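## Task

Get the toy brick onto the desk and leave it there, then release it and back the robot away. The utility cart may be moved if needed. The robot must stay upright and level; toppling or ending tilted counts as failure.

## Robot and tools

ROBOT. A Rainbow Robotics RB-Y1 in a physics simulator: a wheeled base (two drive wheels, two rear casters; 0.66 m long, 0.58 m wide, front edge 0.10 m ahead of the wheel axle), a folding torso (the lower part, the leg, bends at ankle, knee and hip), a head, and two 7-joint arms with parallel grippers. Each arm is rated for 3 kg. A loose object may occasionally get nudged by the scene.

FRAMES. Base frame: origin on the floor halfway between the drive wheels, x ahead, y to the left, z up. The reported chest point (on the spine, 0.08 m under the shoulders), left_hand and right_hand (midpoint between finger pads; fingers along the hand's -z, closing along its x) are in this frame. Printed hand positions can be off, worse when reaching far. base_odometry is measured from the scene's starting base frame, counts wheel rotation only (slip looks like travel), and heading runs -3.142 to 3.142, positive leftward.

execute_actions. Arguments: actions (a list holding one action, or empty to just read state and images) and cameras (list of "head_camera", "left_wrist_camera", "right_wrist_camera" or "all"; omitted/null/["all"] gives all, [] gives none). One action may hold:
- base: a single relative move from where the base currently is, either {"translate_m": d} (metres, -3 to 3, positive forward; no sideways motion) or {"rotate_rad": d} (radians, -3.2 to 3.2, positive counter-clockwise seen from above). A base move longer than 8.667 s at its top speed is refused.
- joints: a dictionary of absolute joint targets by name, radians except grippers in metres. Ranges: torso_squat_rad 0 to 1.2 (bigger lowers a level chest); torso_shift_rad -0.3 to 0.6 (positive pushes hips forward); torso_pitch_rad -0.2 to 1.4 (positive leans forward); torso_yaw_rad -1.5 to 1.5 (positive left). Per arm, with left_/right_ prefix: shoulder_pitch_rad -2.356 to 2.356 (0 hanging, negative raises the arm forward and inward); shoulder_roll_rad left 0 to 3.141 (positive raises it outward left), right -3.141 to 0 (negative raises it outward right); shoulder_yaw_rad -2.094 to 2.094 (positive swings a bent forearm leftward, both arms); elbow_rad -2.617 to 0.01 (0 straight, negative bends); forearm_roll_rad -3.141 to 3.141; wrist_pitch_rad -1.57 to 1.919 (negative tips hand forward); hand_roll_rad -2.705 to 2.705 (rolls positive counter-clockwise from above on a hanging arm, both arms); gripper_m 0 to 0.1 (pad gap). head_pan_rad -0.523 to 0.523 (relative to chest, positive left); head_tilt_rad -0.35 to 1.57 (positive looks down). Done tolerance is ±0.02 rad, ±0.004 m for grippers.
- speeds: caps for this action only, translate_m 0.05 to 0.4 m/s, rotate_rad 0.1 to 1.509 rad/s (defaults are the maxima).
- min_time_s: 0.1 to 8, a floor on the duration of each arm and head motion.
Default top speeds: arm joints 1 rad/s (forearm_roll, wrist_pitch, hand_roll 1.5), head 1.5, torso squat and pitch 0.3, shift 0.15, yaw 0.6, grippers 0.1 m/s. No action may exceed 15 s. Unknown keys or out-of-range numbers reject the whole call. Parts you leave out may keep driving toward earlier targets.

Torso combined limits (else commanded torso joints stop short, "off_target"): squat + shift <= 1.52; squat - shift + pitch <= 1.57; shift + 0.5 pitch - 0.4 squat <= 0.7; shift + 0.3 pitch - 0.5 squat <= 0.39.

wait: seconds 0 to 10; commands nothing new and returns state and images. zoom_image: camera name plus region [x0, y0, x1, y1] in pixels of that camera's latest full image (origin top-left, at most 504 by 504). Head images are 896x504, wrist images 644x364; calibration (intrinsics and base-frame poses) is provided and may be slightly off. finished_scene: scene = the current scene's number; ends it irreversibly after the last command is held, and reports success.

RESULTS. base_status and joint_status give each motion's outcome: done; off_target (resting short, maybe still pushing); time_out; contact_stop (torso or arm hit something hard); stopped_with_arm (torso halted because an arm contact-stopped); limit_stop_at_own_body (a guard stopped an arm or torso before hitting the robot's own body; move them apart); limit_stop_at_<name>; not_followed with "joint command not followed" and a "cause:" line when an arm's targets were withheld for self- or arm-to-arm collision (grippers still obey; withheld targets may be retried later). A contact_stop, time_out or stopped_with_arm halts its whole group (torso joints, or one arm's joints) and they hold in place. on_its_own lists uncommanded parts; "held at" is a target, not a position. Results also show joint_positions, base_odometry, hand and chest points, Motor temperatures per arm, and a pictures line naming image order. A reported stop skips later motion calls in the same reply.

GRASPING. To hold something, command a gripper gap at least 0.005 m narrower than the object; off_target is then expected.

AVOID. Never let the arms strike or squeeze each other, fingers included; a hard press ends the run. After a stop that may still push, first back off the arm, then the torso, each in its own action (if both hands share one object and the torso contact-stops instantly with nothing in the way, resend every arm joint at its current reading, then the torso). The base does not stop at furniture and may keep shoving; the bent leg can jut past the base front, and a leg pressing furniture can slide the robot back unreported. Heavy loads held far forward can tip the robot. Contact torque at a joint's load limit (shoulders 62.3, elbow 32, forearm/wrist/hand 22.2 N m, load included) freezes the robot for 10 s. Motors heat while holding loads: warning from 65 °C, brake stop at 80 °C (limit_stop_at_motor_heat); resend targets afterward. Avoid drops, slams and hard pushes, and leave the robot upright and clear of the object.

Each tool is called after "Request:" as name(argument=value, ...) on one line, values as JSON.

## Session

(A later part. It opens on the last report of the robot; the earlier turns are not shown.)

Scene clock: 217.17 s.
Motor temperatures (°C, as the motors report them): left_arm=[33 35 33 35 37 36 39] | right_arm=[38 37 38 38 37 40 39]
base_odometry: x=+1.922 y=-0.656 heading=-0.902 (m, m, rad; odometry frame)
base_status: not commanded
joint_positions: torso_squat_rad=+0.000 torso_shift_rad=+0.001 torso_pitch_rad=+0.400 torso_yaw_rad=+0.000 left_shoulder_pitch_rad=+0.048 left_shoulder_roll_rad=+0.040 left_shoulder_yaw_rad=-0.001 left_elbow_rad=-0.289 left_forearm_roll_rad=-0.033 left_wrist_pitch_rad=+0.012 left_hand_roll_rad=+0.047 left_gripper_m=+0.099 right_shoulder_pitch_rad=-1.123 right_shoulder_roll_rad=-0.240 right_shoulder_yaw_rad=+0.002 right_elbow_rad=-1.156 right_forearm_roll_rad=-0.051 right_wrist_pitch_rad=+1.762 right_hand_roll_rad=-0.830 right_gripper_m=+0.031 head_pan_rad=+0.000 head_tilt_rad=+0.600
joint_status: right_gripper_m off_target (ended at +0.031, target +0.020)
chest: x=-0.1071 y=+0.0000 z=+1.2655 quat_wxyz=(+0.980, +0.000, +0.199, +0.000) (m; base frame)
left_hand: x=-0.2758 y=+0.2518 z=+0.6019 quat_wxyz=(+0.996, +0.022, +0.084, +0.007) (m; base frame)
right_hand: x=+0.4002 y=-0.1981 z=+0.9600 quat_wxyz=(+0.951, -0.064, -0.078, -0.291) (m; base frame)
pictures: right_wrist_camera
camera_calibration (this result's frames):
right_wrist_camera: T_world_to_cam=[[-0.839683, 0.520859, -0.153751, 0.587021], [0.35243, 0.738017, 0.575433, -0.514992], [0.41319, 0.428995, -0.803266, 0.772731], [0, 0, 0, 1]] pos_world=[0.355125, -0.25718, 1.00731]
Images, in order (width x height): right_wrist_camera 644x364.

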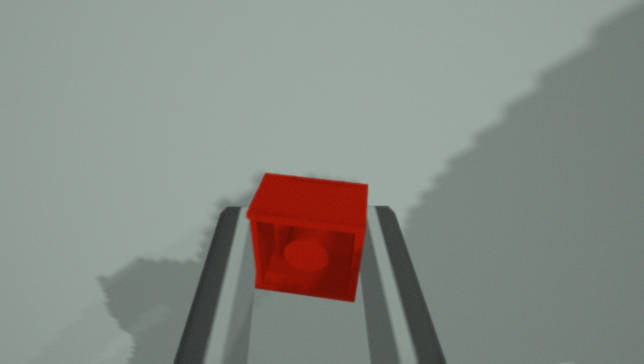

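Request:
execute_actions(actions=[{"joints":{"right_shoulder_pitch_rad":-1.3,"right_wrist_pitch_rad":1.9}}], cameras=[])

Request:
execute_actions(actions=[{"base":{"translate_m":-0.35}}], cameras=[])

Request:
execute_actions(actions=[{"base":{"rotate_rad":-2.95}}], cameras=[])

Request:
execute_actions(actions=[{"base":{"translate_m":2.9},"joints":{"head_tilt_rad":0.1}}], cameras=["head_camera","right_wrist_camera"])

Scene clock: 243.20 s.
Motor temperatures (°C, as the motors report them): left_arm=[33 35 33 35 37 36 39] | right_arm=[38 37 38 38 37 40 39]
base_odometry: x=+1.922 y=-0.656 heading=-0.902 (m, m, rad; odometry frame)
base_status: not commanded
joint_positions: torso_squat_rad=+0.000 torso_shift_rad=+0.001 torso_pitch_rad=+0.400 torso_yaw_rad=+0.000 left_shoulder_pitch_rad=+0.048 left_shoulder_roll_rad=+0.040 left_shoulder_yaw_rad=-0.001 left_elbow_rad=-0.289 left_forearm_roll_rad=-0.033 left_wrist_pitch_rad=+0.012 left_hand_roll_rad=+0.047 left_gripper_m=+0.099 right_shoulder_pitch_rad=-1.300 right_shoulder_roll_rad=-0.240 right_shoulder_yaw_rad=+0.002 right_elbow_rad=-1.156 right_forearm_roll_rad=-0.051 right_wrist_pitch_rad=+1.900 right_hand_roll_rad=-0.830 right_gripper_m=+0.031 head_pan_rad=+0.000 head_tilt_rad=+0.600
joint_status: all done
chest: x=-0.1071 y=+0.0001 z=+1.2655 quat_wxyz=(+0.980, +0.000, +0.199, +0.000) (m; base frame)
left_hand: x=-0.2758 y=+0.2518 z=+0.6019 quat_wxyz=(+0.996, +0.022, +0.084, +0.007) (m; base frame)
right_hand: x=+0.4243 y=-0.1706 z=+1.0398 quat_wxyz=(+0.954, -0.061, -0.097, -0.278) (m; base frame)
pictures: none
No camera images: the call's "cameras" was empty. Leave "cameras" out to get every camera's image.

Scene clock: 245.43 s.
Motor temperatures (°C, as the motors report them): left_arm=[33 35 33 35 37 36 39] | right_arm=[38 37 38 38 37 40 39]
base_odometry: x=+1.705 y=-0.381 heading=-0.903 (m, m, rad; odometry frame)
base_status: done
joint_positions: torso_squat_rad=+0.000 torso_shift_rad=+0.001 torso_pitch_rad=+0.400 torso_yaw_rad=+0.000 left_shoulder_pitch_rad=+0.048 left_shoulder_roll_rad=+0.040 left_shoulder_yaw_rad=-0.001 left_elbow_rad=-0.289 left_forearm_roll_rad=-0.033 left_wrist_pitch_rad=+0.012 left_hand_roll_rad=+0.047 left_gripper_m=+0.099 right_shoulder_pitch_rad=-1.300 right_shoulder_roll_rad=-0.240 right_shoulder_yaw_rad=+0.002 right_elbow_rad=-1.156 right_forearm_roll_rad=-0.051 right_wrist_pitch_rad=+1.900 right_hand_roll_rad=-0.830 right_gripper_m=+0.031 head_pan_rad=+0.000 head_tilt_rad=+0.600
joint_status: not commanded
chest: x=-0.1072 y=+0.0000 z=+1.2655 quat_wxyz=(+0.980, +0.000, +0.199, +0.000) (m; base frame)
left_hand: x=-0.2759 y=+0.2518 z=+0.6020 quat_wxyz=(+0.996, +0.022, +0.084, +0.007) (m; base frame)
right_hand: x=+0.4242 y=-0.1707 z=+1.0397 quat_wxyz=(+0.954, -0.061, -0.097, -0.278) (m; base frame)
pictures: none
No camera images: the call's "cameras" was empty. Leave "cameras" out to get every camera's image.

Scene clock: 250.63 s.
Motor temperatures (°C, as the motors report them): left_arm=[33 35 33 35 37 36 39] | right_arm=[38 37 38 38 37 40 39]
base_odometry: x=+1.705 y=-0.381 heading=+2.430 (m, m, rad; odometry frame)
base_status: done
joint_positions: torso_squat_rad=+0.000 torso_shift_rad=+0.001 torso_pitch_rad=+0.400 torso_yaw_rad=+0.000 left_shoulder_pitch_rad=+0.048 left_shoulder_roll_rad=+0.040 left_shoulder_yaw_rad=-0.001 left_elbow_rad=-0.289 left_forearm_roll_rad=-0.033 left_wrist_pitch_rad=+0.012 left_hand_roll_rad=+0.047 left_gripper_m=+0.099 right_shoulder_pitch_rad=-1.300 right_shoulder_roll_rad=-0.240 right_shoulder_yaw_rad=+0.002 right_elbow_rad=-1.156 right_forearm_roll_rad=-0.051 right_wrist_pitch_rad=+1.900 right_hand_roll_rad=-0.830 right_gripper_m=+0.031 head_pan_rad=+0.000 head_tilt_rad=+0.600
joint_status: not commanded
chest: x=-0.1072 y=+0.0000 z=+1.2655 quat_wxyz=(+0.980, +0.000, +0.199, +0.000) (m; base frame)
left_hand: x=-0.2759 y=+0.2518 z=+0.6020 quat_wxyz=(+0.996, +0.022, +0.084, +0.007) (m; base frame)
right_hand: x=+0.4242 y=-0.1707 z=+1.0398 quat_wxyz=(+0.954, -0.061, -0.097, -0.278) (m; base frame)
pictures: none
No camera images: the call's "cameras" was empty. Leave "cameras" out to get every camera's image.

Scene clock: 259.23 s.
Motor temperatures (°C, as the motors report them): left_arm=[33 35 33 35 37 36 39] | right_arm=[38 37 38 38 37 40 39]
base_odometry: x=-0.491 y=+1.513 heading=+2.430 (m, m, rad; odometry frame)
base_status: done
joint_positions: torso_squat_rad=+0.000 torso_shift_rad=+0.001 torso_pitch_rad=+0.400 torso_yaw_rad=+0.000 left_shoulder_pitch_rad=+0.047 left_shoulder_roll_rad=+0.040 left_shoulder_yaw_rad=-0.001 left_elbow_rad=-0.289 left_forearm_roll_rad=-0.033 left_wrist_pitch_rad=+0.012 left_hand_roll_rad=+0.047 left_gripper_m=+0.099 right_shoulder_pitch_rad=-1.300 right_shoulder_roll_rad=-0.240 right_shoulder_yaw_rad=+0.002 right_elbow_rad=-1.156 right_forearm_roll_rad=-0.051 right_wrist_pitch_rad=+1.900 right_hand_roll_rad=-0.830 right_gripper_m=+0.031 head_pan_rad=+0.000 head_tilt_rad=+0.100
joint_status: all done
chest: x=-0.1071 y=+0.0000 z=+1.2655 quat_wxyz=(+0.980, +0.000, +0.199, +0.000) (m; base frame)
left_hand: x=-0.2757 y=+0.2518 z=+0.6019 quat_wxyz=(+0.996, +0.022, +0.084, +0.007) (m; base frame)
right_hand: x=+0.4243 y=-0.1707 z=+1.0397 quat_wxyz=(+0.954, -0.061, -0.097, -0.278) (m; base frame)
pictures: head_camera, right_wrist_camera
camera_calibration (this result's frames):
head_camera: T_world_to_cam=[[0.0488546, -0.998576, 0.0214204, -0.0350631], [-0.460545, -0.0415516, -0.886663, 1.33146], [0.886291, 0.0334525, -0.46192, 0.617896], [0, 0, 0, 1]] pos_world=[0.067276, -0.000359021, 1.46673]
right_wrist_camera: T_world_to_cam=[[-0.848374, 0.494917, -0.187934, 0.640028], [0.310341, 0.75254, 0.580837, -0.574838], [0.428894, 0.434443, -0.792028, 0.797623], [0, 0, 0, 1]] pos_world=[0.379284, -0.230695, 1.08591]
Images, in order (width x height): head_camera 896x504, right_wrist_camera 644x364.

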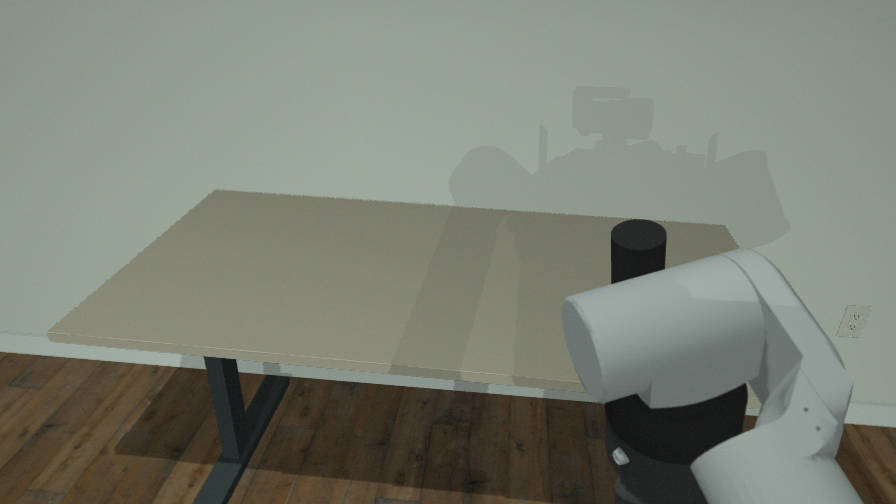

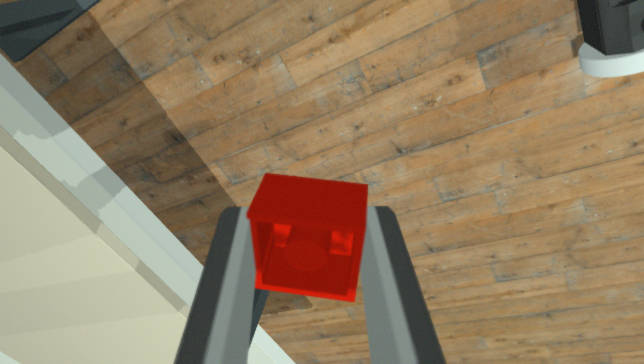

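Request:
execute_actions(actions=[{"base":{"translate_m":0.7},"joints":{"head_tilt_rad":0.6,"right_shoulder_pitch_rad":-1.0,"right_wrist_pitch_rad":1.65},"min_time_s":3}], cameras=["head_camera","right_wrist_camera"])

Scene clock: 281.60 s.
Motor temperatures (°C, as the motors report them): left_arm=[33 35 33 35 37 36 39] | right_arm=[38 37 38 38 37 40 39]
base_odometry: x=-1.021 y=+1.970 heading=+2.429 (m, m, rad; odometry frame)
base_status: done
joint_positions: torso_squat_rad=+0.000 torso_shift_rad=+0.001 torso_pitch_rad=+0.400 torso_yaw_rad=+0.000 left_shoulder_pitch_rad=+0.047 left_shoulder_roll_rad=+0.040 left_shoulder_yaw_rad=-0.001 left_elbow_rad=-0.289 left_forearm_roll_rad=-0.033 left_wrist_pitch_rad=+0.012 left_hand_roll_rad=+0.047 left_gripper_m=+0.099 right_shoulder_pitch_rad=-1.001 right_shoulder_roll_rad=-0.240 right_shoulder_yaw_rad=+0.002 right_elbow_rad=-1.156 right_forearm_roll_rad=-0.051 right_wrist_pitch_rad=+1.650 right_hand_roll_rad=-0.830 right_gripper_m=+0.031 head_pan_rad=+0.000 head_tilt_rad=+0.600
joint_status: all done
chest: x=-0.1071 y=+0.0000 z=+1.2655 quat_wxyz=(+0.980, +0.000, +0.199, +0.000) (m; base frame)
left_hand: x=-0.2757 y=+0.2518 z=+0.6019 quat_wxyz=(+0.996, +0.022, +0.084, +0.007) (m; base frame)
right_hand: x=+0.3793 y=-0.2167 z=+0.9080 quat_wxyz=(+0.949, -0.062, -0.073, -0.300) (m; base frame)
pictures: head_camera, right_wrist_camera
camera_calibration (this result's frames):
head_camera: T_world_to_cam=[[0.0529288, -0.998589, -0.00437742, 0.0021535], [-0.829253, -0.0415103, -0.557329, 0.853525], [0.556361, 0.0331288, -0.83028, 1.14583], [0, 0, 0, 1]] pos_world=[0.0701778, -0.00037948, 1.42707]
right_wrist_camera: T_world_to_cam=[[-0.831266, 0.537026, -0.143525, 0.562177], [0.369824, 0.727053, 0.578467, -0.475688], [0.415002, 0.427781, -0.80298, 0.746413], [0, 0, 0, 1]] pos_world=[0.333476, -0.275354, 0.955211]
Images, in order (width x height): head_camera 896x504, right_wrist_camera 644x364.

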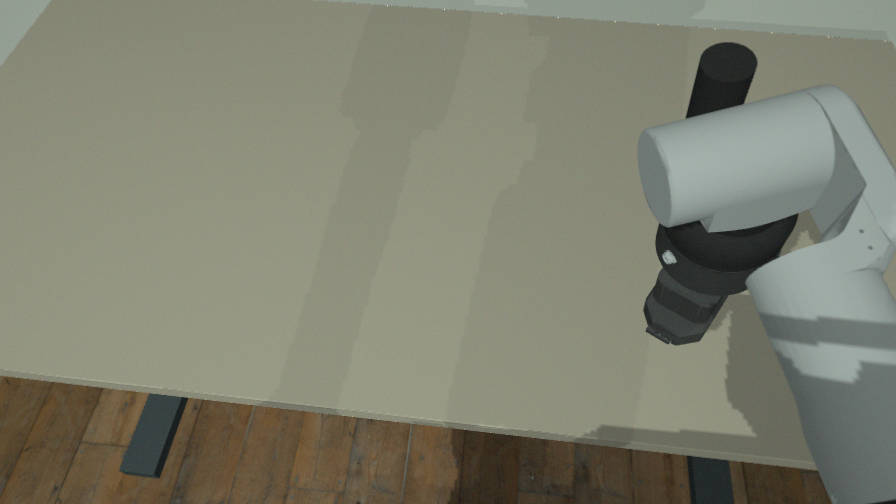

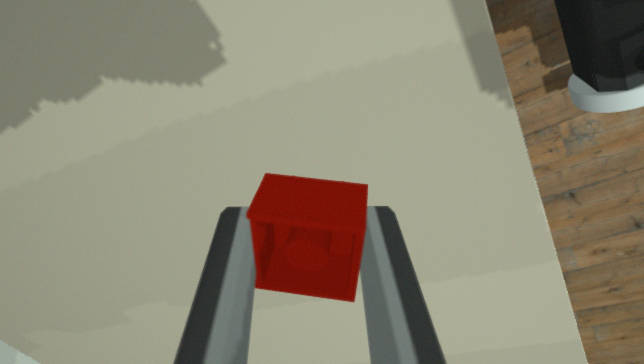

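Request:
execute_actions(actions=[{"base":{"translate_m":0.09},"joints":{"right_shoulder_pitch_rad":-0.82,"right_wrist_pitch_rad":1.47},"min_time_s":1.5}], cameras=["head_camera","right_wrist_camera"])

Scene clock: 294.23 s.
Motor temperatures (°C, as the motors report them): left_arm=[33 35 33 35 37 36 39] | right_arm=[38 37 38 38 37 40 39]
base_odometry: x=-1.089 y=+2.029 heading=+2.429 (m, m, rad; odometry frame)
base_status: done
joint_positions: torso_squat_rad=+0.000 torso_shift_rad=+0.001 torso_pitch_rad=+0.400 torso_yaw_rad=+0.000 left_shoulder_pitch_rad=+0.047 left_shoulder_roll_rad=+0.040 left_shoulder_yaw_rad=-0.001 left_elbow_rad=-0.289 left_forearm_roll_rad=-0.033 left_wrist_pitch_rad=+0.012 left_hand_roll_rad=+0.047 left_gripper_m=+0.099 right_shoulder_pitch_rad=-0.821 right_shoulder_roll_rad=-0.240 right_shoulder_yaw_rad=+0.002 right_elbow_rad=-1.156 right_forearm_roll_rad=-0.051 right_wrist_pitch_rad=+1.470 right_hand_roll_rad=-0.830 right_gripper_m=+0.031 head_pan_rad=+0.000 head_tilt_rad=+0.600
joint_status: all done
chest: x=-0.1071 y=+0.0000 z=+1.2655 quat_wxyz=(+0.980, +0.000, +0.199, +0.000) (m; base frame)
left_hand: x=-0.2757 y=+0.2518 z=+0.6019 quat_wxyz=(+0.996, +0.022, +0.084, +0.007) (m; base frame)
right_hand: x=+0.3401 y=-0.2441 z=+0.8372 quat_wxyz=(+0.945, -0.057, -0.073, -0.313) (m; base frame)
pictures: head_camera, right_wrist_camera
camera_calibration (this result's frames):
head_camera: T_world_to_cam=[[0.0529285, -0.998589, -0.00438134, 0.00215645], [-0.829294, -0.0415103, -0.557269, 0.85347], [0.556301, 0.0331288, -0.83032, 1.14585], [0, 0, 0, 1]] pos_world=[0.0702249, -0.000379557, 1.42705]
right_wrist_camera: T_world_to_cam=[[-0.816626, 0.559611, -0.141272, 0.532809], [0.385532, 0.711043, 0.588033, -0.417571], [0.42952, 0.425738, -0.796404, 0.706567], [0, 0, 0, 1]] pos_world=[0.292608, -0.302067, 0.883529]
Images, in order (width x height): head_camera 896x504, right_wrist_camera 644x364.

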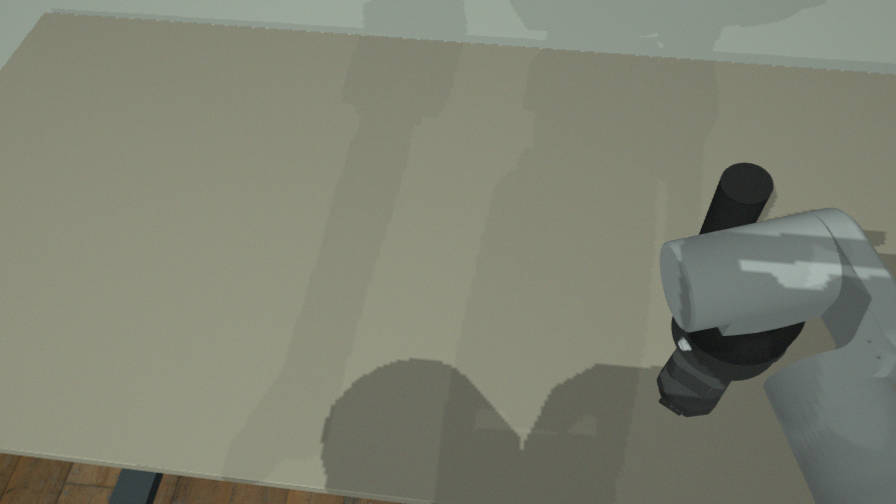

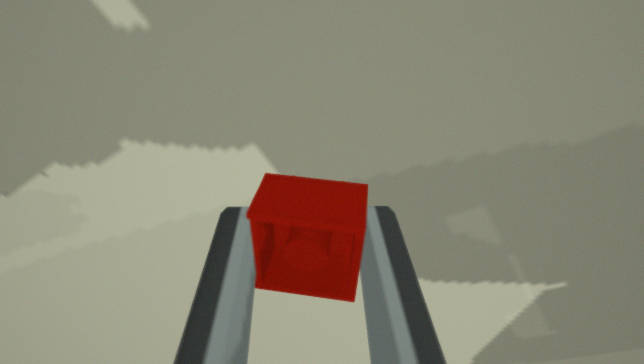

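Request:
execute_actions(actions=[{"joints":{"right_shoulder_pitch_rad":-0.7,"right_wrist_pitch_rad":1.35},"min_time_s":3}], cameras=["head_camera","right_wrist_camera"])

Scene clock: 308.77 s.
Motor temperatures (°C, as the motors report them): left_arm=[33 35 33 35 37 36 39] | right_arm=[38 37 38 38 37 40 39]
base_odometry: x=-1.089 y=+2.029 heading=+2.429 (m, m, rad; odometry frame)
base_status: not commanded
joint_positions: torso_squat_rad=+0.000 torso_shift_rad=+0.001 torso_pitch_rad=+0.400 torso_yaw_rad=+0.000 left_shoulder_pitch_rad=+0.047 left_shoulder_roll_rad=+0.040 left_shoulder_yaw_rad=-0.001 left_elbow_rad=-0.289 left_forearm_roll_rad=-0.033 left_wrist_pitch_rad=+0.012 left_hand_roll_rad=+0.047 left_gripper_m=+0.099 right_shoulder_pitch_rad=-0.701 right_shoulder_roll_rad=-0.240 right_shoulder_yaw_rad=+0.002 right_elbow_rad=-1.156 right_forearm_roll_rad=-0.051 right_wrist_pitch_rad=+1.350 right_hand_roll_rad=-0.830 right_gripper_m=+0.031 head_pan_rad=+0.000 head_tilt_rad=+0.600
joint_status: all done
chest: x=-0.1071 y=+0.0000 z=+1.2655 quat_wxyz=(+0.980, +0.000, +0.199, +0.000) (m; base frame)
left_hand: x=-0.2757 y=+0.2518 z=+0.6019 quat_wxyz=(+0.996, +0.022, +0.084, +0.007) (m; base frame)
right_hand: x=+0.3069 y=-0.2624 z=+0.7947 quat_wxyz=(+0.943, -0.055, -0.073, -0.321) (m; base frame)
pictures: head_camera, right_wrist_camera
camera_calibration (this result's frames):
head_camera: T_world_to_cam=[[0.0529283, -0.998589, -0.00438144, 0.00215645], [-0.829294, -0.0415101, -0.557269, 0.85347], [0.556301, 0.0331288, -0.830321, 1.14585], [0, 0, 0, 1]] pos_world=[0.070225, -0.000379706, 1.42705]
right_wrist_camera: T_world_to_cam=[[-0.806009, 0.574697, -0.14168, 0.511], [0.39586, 0.701337, 0.592808, -0.376251], [0.440051, 0.421723, -0.792783, 0.687641], [0, 0, 0, 1]] pos_world=[0.258216, -0.319786, 0.840594]
Images, in order (width x height): head_camera 896x504, right_wrist_camera 644x364.

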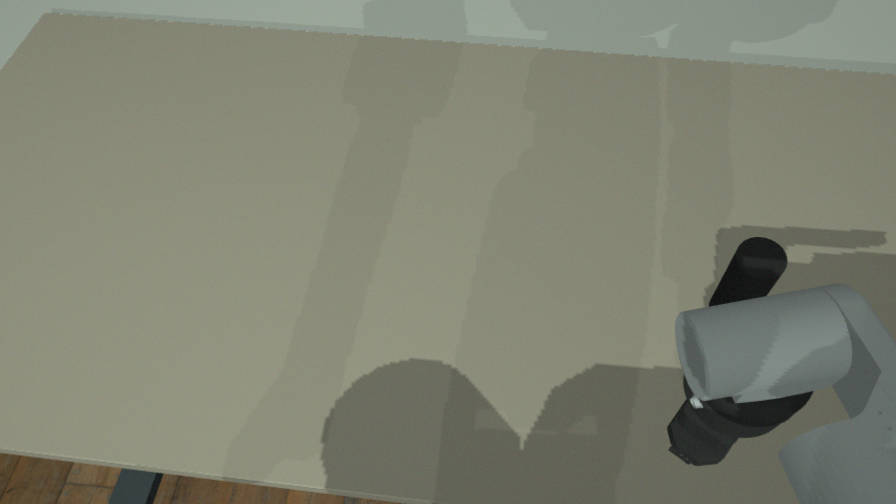

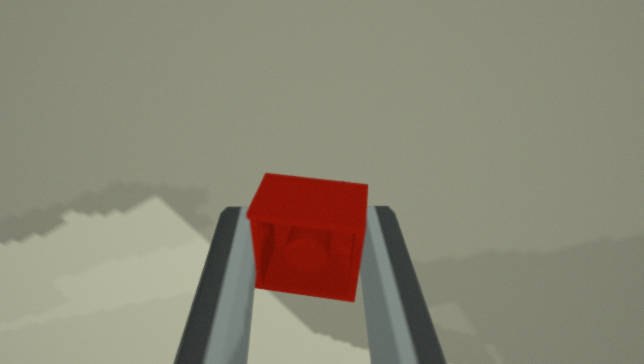

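Request:
execute_actions(actions=[{"base":{"translate_m":0.07}}], cameras=[])

Request:
execute_actions(actions=[{"joints":{"torso_pitch_rad":0.5},"min_time_s":3}], cameras=["head_camera","right_wrist_camera"])

Scene clock: 318.30 s.
Motor temperatures (°C, as the motors report them): left_arm=[33 35 33 35 37 36 39] | right_arm=[38 37 38 38 37 40 39]
base_odometry: x=-1.142 y=+2.075 heading=+2.428 (m, m, rad; odometry frame)
base_status: done
joint_positions: torso_squat_rad=+0.000 torso_shift_rad=+0.001 torso_pitch_rad=+0.400 torso_yaw_rad=+0.000 left_shoulder_pitch_rad=+0.047 left_shoulder_roll_rad=+0.040 left_shoulder_yaw_rad=-0.001 left_elbow_rad=-0.289 left_forearm_roll_rad=-0.033 left_wrist_pitch_rad=+0.012 left_hand_roll_rad=+0.047 left_gripper_m=+0.099 right_shoulder_pitch_rad=-0.700 right_shoulder_roll_rad=-0.240 right_shoulder_yaw_rad=+0.002 right_elbow_rad=-1.156 right_forearm_roll_rad=-0.051 right_wrist_pitch_rad=+1.350 right_hand_roll_rad=-0.830 right_gripper_m=+0.031 head_pan_rad=+0.000 head_tilt_rad=+0.600
joint_status: not commanded
chest: x=-0.1070 y=+0.0000 z=+1.2655 quat_wxyz=(+0.980, +0.000, +0.199, +0.000) (m; base frame)
left_hand: x=-0.2757 y=+0.2518 z=+0.6019 quat_wxyz=(+0.996, +0.022, +0.084, +0.007) (m; base frame)
right_hand: x=+0.3068 y=-0.2625 z=+0.7946 quat_wxyz=(+0.943, -0.055, -0.073, -0.321) (m; base frame)
pictures: none
No camera images: the call's "cameras" was empty. Leave "cameras" out to get every camera's image.

action 0: "min_time_s" has no arm or head joint beside it: it slows only arm and head motions. Command such a joint too, or leave it out

Request:
execute_actions(actions=[{"joints":{"torso_pitch_rad":0.45}}], cameras=["head_camera","right_wrist_camera"])

Scene clock: 324.77 s.
Motor temperatures (°C, as the motors report them): left_arm=[33 35 33 35 37 36 39] | right_arm=[38 37 38 38 37 40 39]
base_odometry: x=-1.142 y=+2.075 heading=+2.428 (m, m, rad; odometry frame)
base_status: not commanded
joint_positions: torso_squat_rad=+0.000 torso_shift_rad=+0.000 torso_pitch_rad=+0.450 torso_yaw_rad=+0.000 left_shoulder_pitch_rad=+0.047 left_shoulder_roll_rad=+0.040 left_shoulder_yaw_rad=-0.001 left_elbow_rad=-0.289 left_forearm_roll_rad=-0.033 left_wrist_pitch_rad=+0.012 left_hand_roll_rad=+0.047 left_gripper_m=+0.099 right_shoulder_pitch_rad=-0.701 right_shoulder_roll_rad=-0.240 right_shoulder_yaw_rad=+0.002 right_elbow_rad=-1.157 right_forearm_roll_rad=-0.051 right_wrist_pitch_rad=+1.350 right_hand_roll_rad=-0.830 right_gripper_m=+0.031 head_pan_rad=+0.000 head_tilt_rad=+0.600
joint_status: all done
chest: x=-0.0932 y=+0.0001 z=+1.2592 quat_wxyz=(+0.975, +0.000, +0.223, +0.000) (m; base frame)
left_hand: x=-0.2946 y=+0.2518 z=+0.6047 quat_wxyz=(+0.994, +0.022, +0.108, +0.007) (m; base frame)
right_hand: x=+0.2973 y=-0.2624 z=+0.7687 quat_wxyz=(+0.944, -0.062, -0.050, -0.320) (m; base frame)
pictures: head_camera, right_wrist_camera
camera_calibration (this result's frames):
head_camera: T_world_to_cam=[[0.0526716, -0.998588, -0.00686872, 0.00457503], [-0.855866, -0.0415976, -0.515522, 0.806403], [0.514508, 0.0330321, -0.856849, 1.16241], [0, 0, 0, 1]] pos_world=[0.0918645, -0.000283668, 1.41176]
right_wrist_camera: T_world_to_cam=[[-0.812074, 0.574485, -0.102478, 0.471177], [0.42401, 0.701538, 0.572765, -0.350024], [0.400938, 0.421676, -0.813289, 0.698661], [0, 0, 0, 1]] pos_world=[0.250925, -0.319737, 0.81698]
Images, in order (width x height): head_camera 896x504, right_wrist_camera 644x364.

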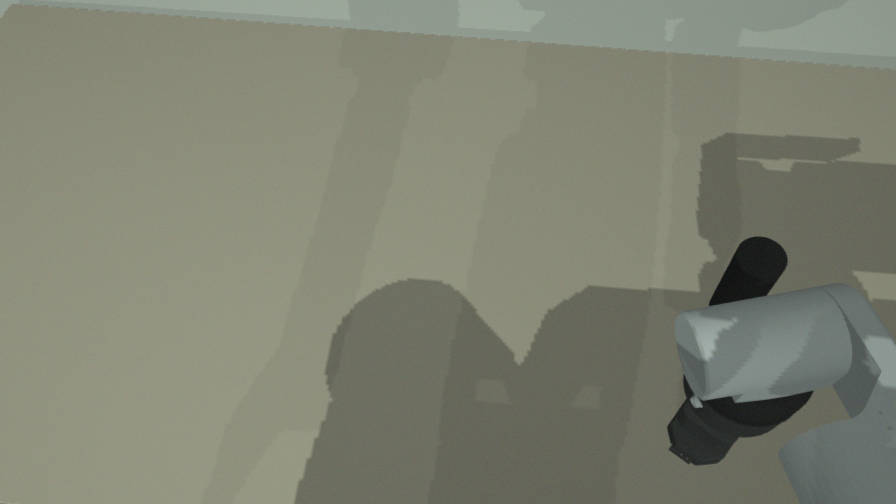

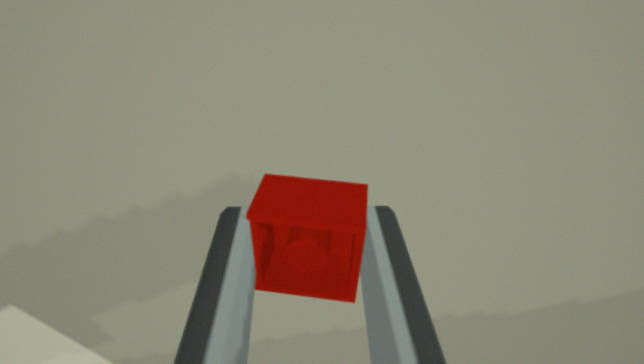

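Request:
execute_actions(actions=[{"joints":{"torso_pitch_rad":0.5}}], cameras=[])

Request:
execute_actions(actions=[{"joints":{"torso_pitch_rad":0.54}}], cameras=["head_camera","right_wrist_camera"])

Scene clock: 335.47 s.
Motor temperatures (°C, as the motors report them): left_arm=[33 35 33 35 37 36 39] | right_arm=[38 37 38 38 37 40 39]
base_odometry: x=-1.142 y=+2.075 heading=+2.428 (m, m, rad; odometry frame)
base_status: not commanded
joint_positions: torso_squat_rad=+0.001 torso_shift_rad=-0.001 torso_pitch_rad=+0.474 torso_yaw_rad=+0.000 left_shoulder_pitch_rad=+0.047 left_shoulder_roll_rad=+0.040 left_shoulder_yaw_rad=-0.001 left_elbow_rad=-0.289 left_forearm_roll_rad=-0.033 left_wrist_pitch_rad=+0.012 left_hand_roll_rad=+0.047 left_gripper_m=+0.099 right_shoulder_pitch_rad=-0.704 right_shoulder_roll_rad=-0.241 right_shoulder_yaw_rad=+0.002 right_elbow_rad=-1.159 right_forearm_roll_rad=-0.051 right_wrist_pitch_rad=+1.350 right_hand_roll_rad=-0.830 right_gripper_m=+0.031 head_pan_rad=+0.000 head_tilt_rad=+0.600
joint_status: torso_pitch_rad contact_stop (moved +0.025 of +0.050)
on_its_own: torso_pitch_rad is held at +0.476, not at your +0.500, since a contact_stop
chest: x=-0.0873 y=+0.0004 z=+1.2558 quat_wxyz=(+0.972, -0.001, +0.235, +0.000) (m; base frame)
left_hand: x=-0.3047 y=+0.2517 z=+0.6064 quat_wxyz=(+0.992, +0.022, +0.121, +0.006) (m; base frame)
right_hand: x=+0.2935 y=-0.2623 z=+0.7576 quat_wxyz=(+0.945, -0.066, -0.041, -0.319) (m; base frame)
pictures: none
No camera images: the call's "cameras" was empty. Leave "cameras" out to get every camera's image.

not run: a stop came earlier in this reply.

Request:
execute_actions(actions=[{"joints":{"right_gripper_m":0.08}}], cameras=["right_wrist_camera"])

Request:
execute_actions(actions=[{"joints":{"torso_pitch_rad":0.3}}], cameras=[])

Request:
execute_actions(actions=[{"base":{"translate_m":-0.6}}], cameras=["head_camera"])

Scene clock: 351.40 s.
Motor temperatures (°C, as the motors report them): left_arm=[33 35 33 35 37 36 39] | right_arm=[38 37 38 38 37 40 39]
base_odometry: x=-1.142 y=+2.075 heading=+2.428 (m, m, rad; odometry frame)
base_status: not commanded
joint_positions: torso_squat_rad=+0.001 torso_shift_rad=-0.001 torso_pitch_rad=+0.473 torso_yaw_rad=-0.001 left_shoulder_pitch_rad=+0.047 left_shoulder_roll_rad=+0.040 left_shoulder_yaw_rad=-0.001 left_elbow_rad=-0.289 left_forearm_roll_rad=-0.033 left_wrist_pitch_rad=+0.012 left_hand_roll_rad=+0.047 left_gripper_m=+0.099 right_shoulder_pitch_rad=-0.707 right_shoulder_roll_rad=-0.244 right_shoulder_yaw_rad=+0.001 right_elbow_rad=-1.161 right_forearm_roll_rad=-0.050 right_wrist_pitch_rad=+1.350 right_hand_roll_rad=-0.830 right_gripper_m=+0.079 head_pan_rad=+0.000 head_tilt_rad=+0.600
joint_status: all done
on_its_own: torso_pitch_rad is held at +0.476, not at your +0.500, since a contact_stop
chest: x=-0.0877 y=+0.0004 z=+1.2559 quat_wxyz=(+0.972, -0.001, +0.235, +0.000) (m; base frame)
left_hand: x=-0.3045 y=+0.2516 z=+0.6062 quat_wxyz=(+0.992, +0.022, +0.120, +0.006) (m; base frame)
right_hand: x=+0.2959 y=-0.2636 z=+0.7598 quat_wxyz=(+0.944, -0.066, -0.045, -0.319) (m; base frame)
pictures: right_wrist_camera
camera_calibration (this result's frames):
right_wrist_camera: T_world_to_cam=[[-0.81373, 0.573655, -0.0936059, 0.463357], [0.430943, 0.703506, 0.565126, -0.339237], [0.39004, 0.419521, -0.819677, 0.699992], [0, 0, 0, 1]] pos_world=[0.250215, -0.320813, 0.808852]
Images, in order (width x height): right_wrist_camera 644x364.

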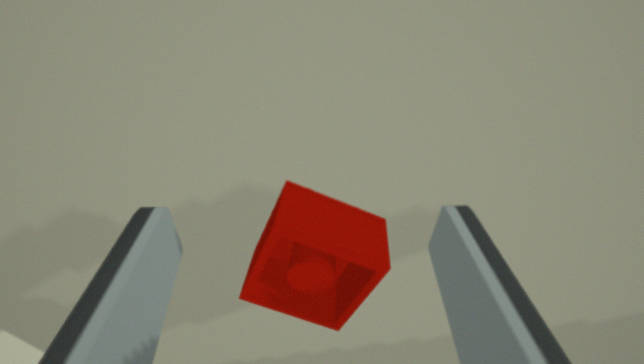

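Scene clock: 352.77 s.
Motor temperatures (°C, as the motors report them): left_arm=[33 35 33 35 37 36 39] | right_arm=[38 37 38 38 37 40 39]
base_odometry: x=-1.142 y=+2.075 heading=+2.428 (m, m, rad; odometry frame)
base_status: not commanded
joint_positions: torso_squat_rad=+0.000 torso_shift_rad=+0.000 torso_pitch_rad=+0.300 torso_yaw_rad=+0.000 left_shoulder_pitch_rad=+0.047 left_shoulder_roll_rad=+0.040 left_shoulder_yaw_rad=-0.001 left_elbow_rad=-0.289 left_forearm_roll_rad=-0.033 left_wrist_pitch_rad=+0.012 left_hand_roll_rad=+0.047 left_gripper_m=+0.099 right_shoulder_pitch_rad=-0.701 right_shoulder_roll_rad=-0.240 right_shoulder_yaw_rad=+0.002 right_elbow_rad=-1.157 right_forearm_roll_rad=-0.051 right_wrist_pitch_rad=+1.350 right_hand_roll_rad=-0.830 right_gripper_m=+0.080 head_pan_rad=+0.000 head_tilt_rad=+0.600
joint_status: all done
chest: x=-0.1368 y=+0.0001 z=+1.2761 quat_wxyz=(+0.989, +0.000, +0.149, +0.000) (m; base frame)
left_hand: x=-0.2383 y=+0.2518 z=+0.5990 quat_wxyz=(+0.999, +0.021, +0.034, +0.008) (m; base frame)
right_hand: x=+0.3221 y=-0.2628 z=+0.8492 quat_wxyz=(+0.938, -0.039, -0.121, -0.324) (m; base frame)
pictures: none
No camera images: the call's "cameras" was empty. Leave "cameras" out to get every camera's image.

Scene clock: 355.83 s.
Motor temperatures (°C, as the motors report them): left_arm=[33 35 33 35 37 36 39] | right_arm=[38 37 38 38 37 40 39]
base_odometry: x=-0.688 y=+1.682 heading=+2.427 (m, m, rad; odometry frame)
base_status: done
joint_positions: torso_squat_rad=+0.000 torso_shift_rad=+0.000 torso_pitch_rad=+0.300 torso_yaw_rad=+0.000 left_shoulder_pitch_rad=+0.048 left_shoulder_roll_rad=+0.040 left_shoulder_yaw_rad=-0.001 left_elbow_rad=-0.289 left_forearm_roll_rad=-0.033 left_wrist_pitch_rad=+0.012 left_hand_roll_rad=+0.047 left_gripper_m=+0.099 right_shoulder_pitch_rad=-0.700 right_shoulder_roll_rad=-0.240 right_shoulder_yaw_rad=+0.002 right_elbow_rad=-1.156 right_forearm_roll_rad=-0.051 right_wrist_pitch_rad=+1.350 right_hand_roll_rad=-0.830 right_gripper_m=+0.080 head_pan_rad=+0.000 head_tilt_rad=+0.600
joint_status: not commanded
chest: x=-0.1368 y=+0.0001 z=+1.2761 quat_wxyz=(+0.989, +0.000, +0.149, +0.000) (m; base frame)
left_hand: x=-0.2384 y=+0.2518 z=+0.5990 quat_wxyz=(+0.999, +0.021, +0.034, +0.008) (m; base frame)
right_hand: x=+0.3220 y=-0.2628 z=+0.8490 quat_wxyz=(+0.938, -0.039, -0.120, -0.324) (m; base frame)
pictures: head_camera
camera_calibration (this result's frames):
head_camera: T_world_to_cam=[[0.0527612, -0.998607, 0.00109283, -0.00319659], [-0.769462, -0.0413519, -0.637353, 0.9451], [0.63651, 0.0327866, -0.770571, 1.10594], [0, 0, 0, 1]] pos_world=[0.0234443, -0.000370547, 1.45457]
Images, in order (width x height): head_camera 896x504.

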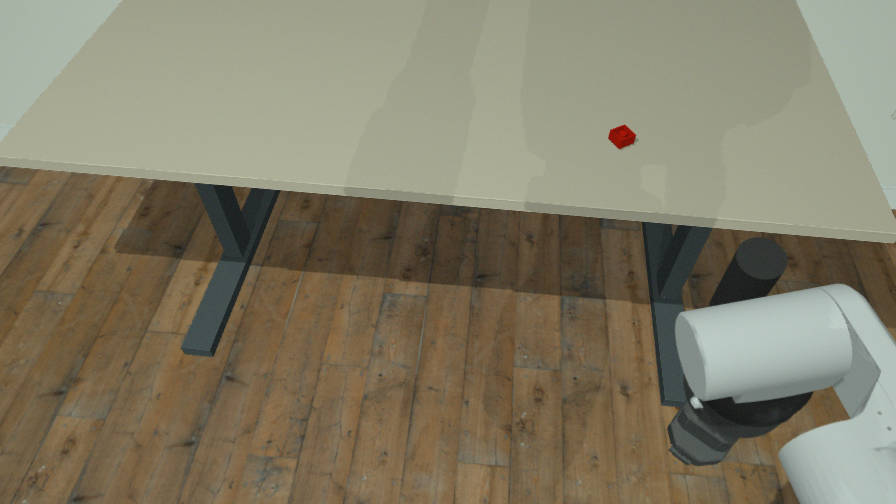

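Request:
finished_scene(scene=1)

The scene is finished: the task was done.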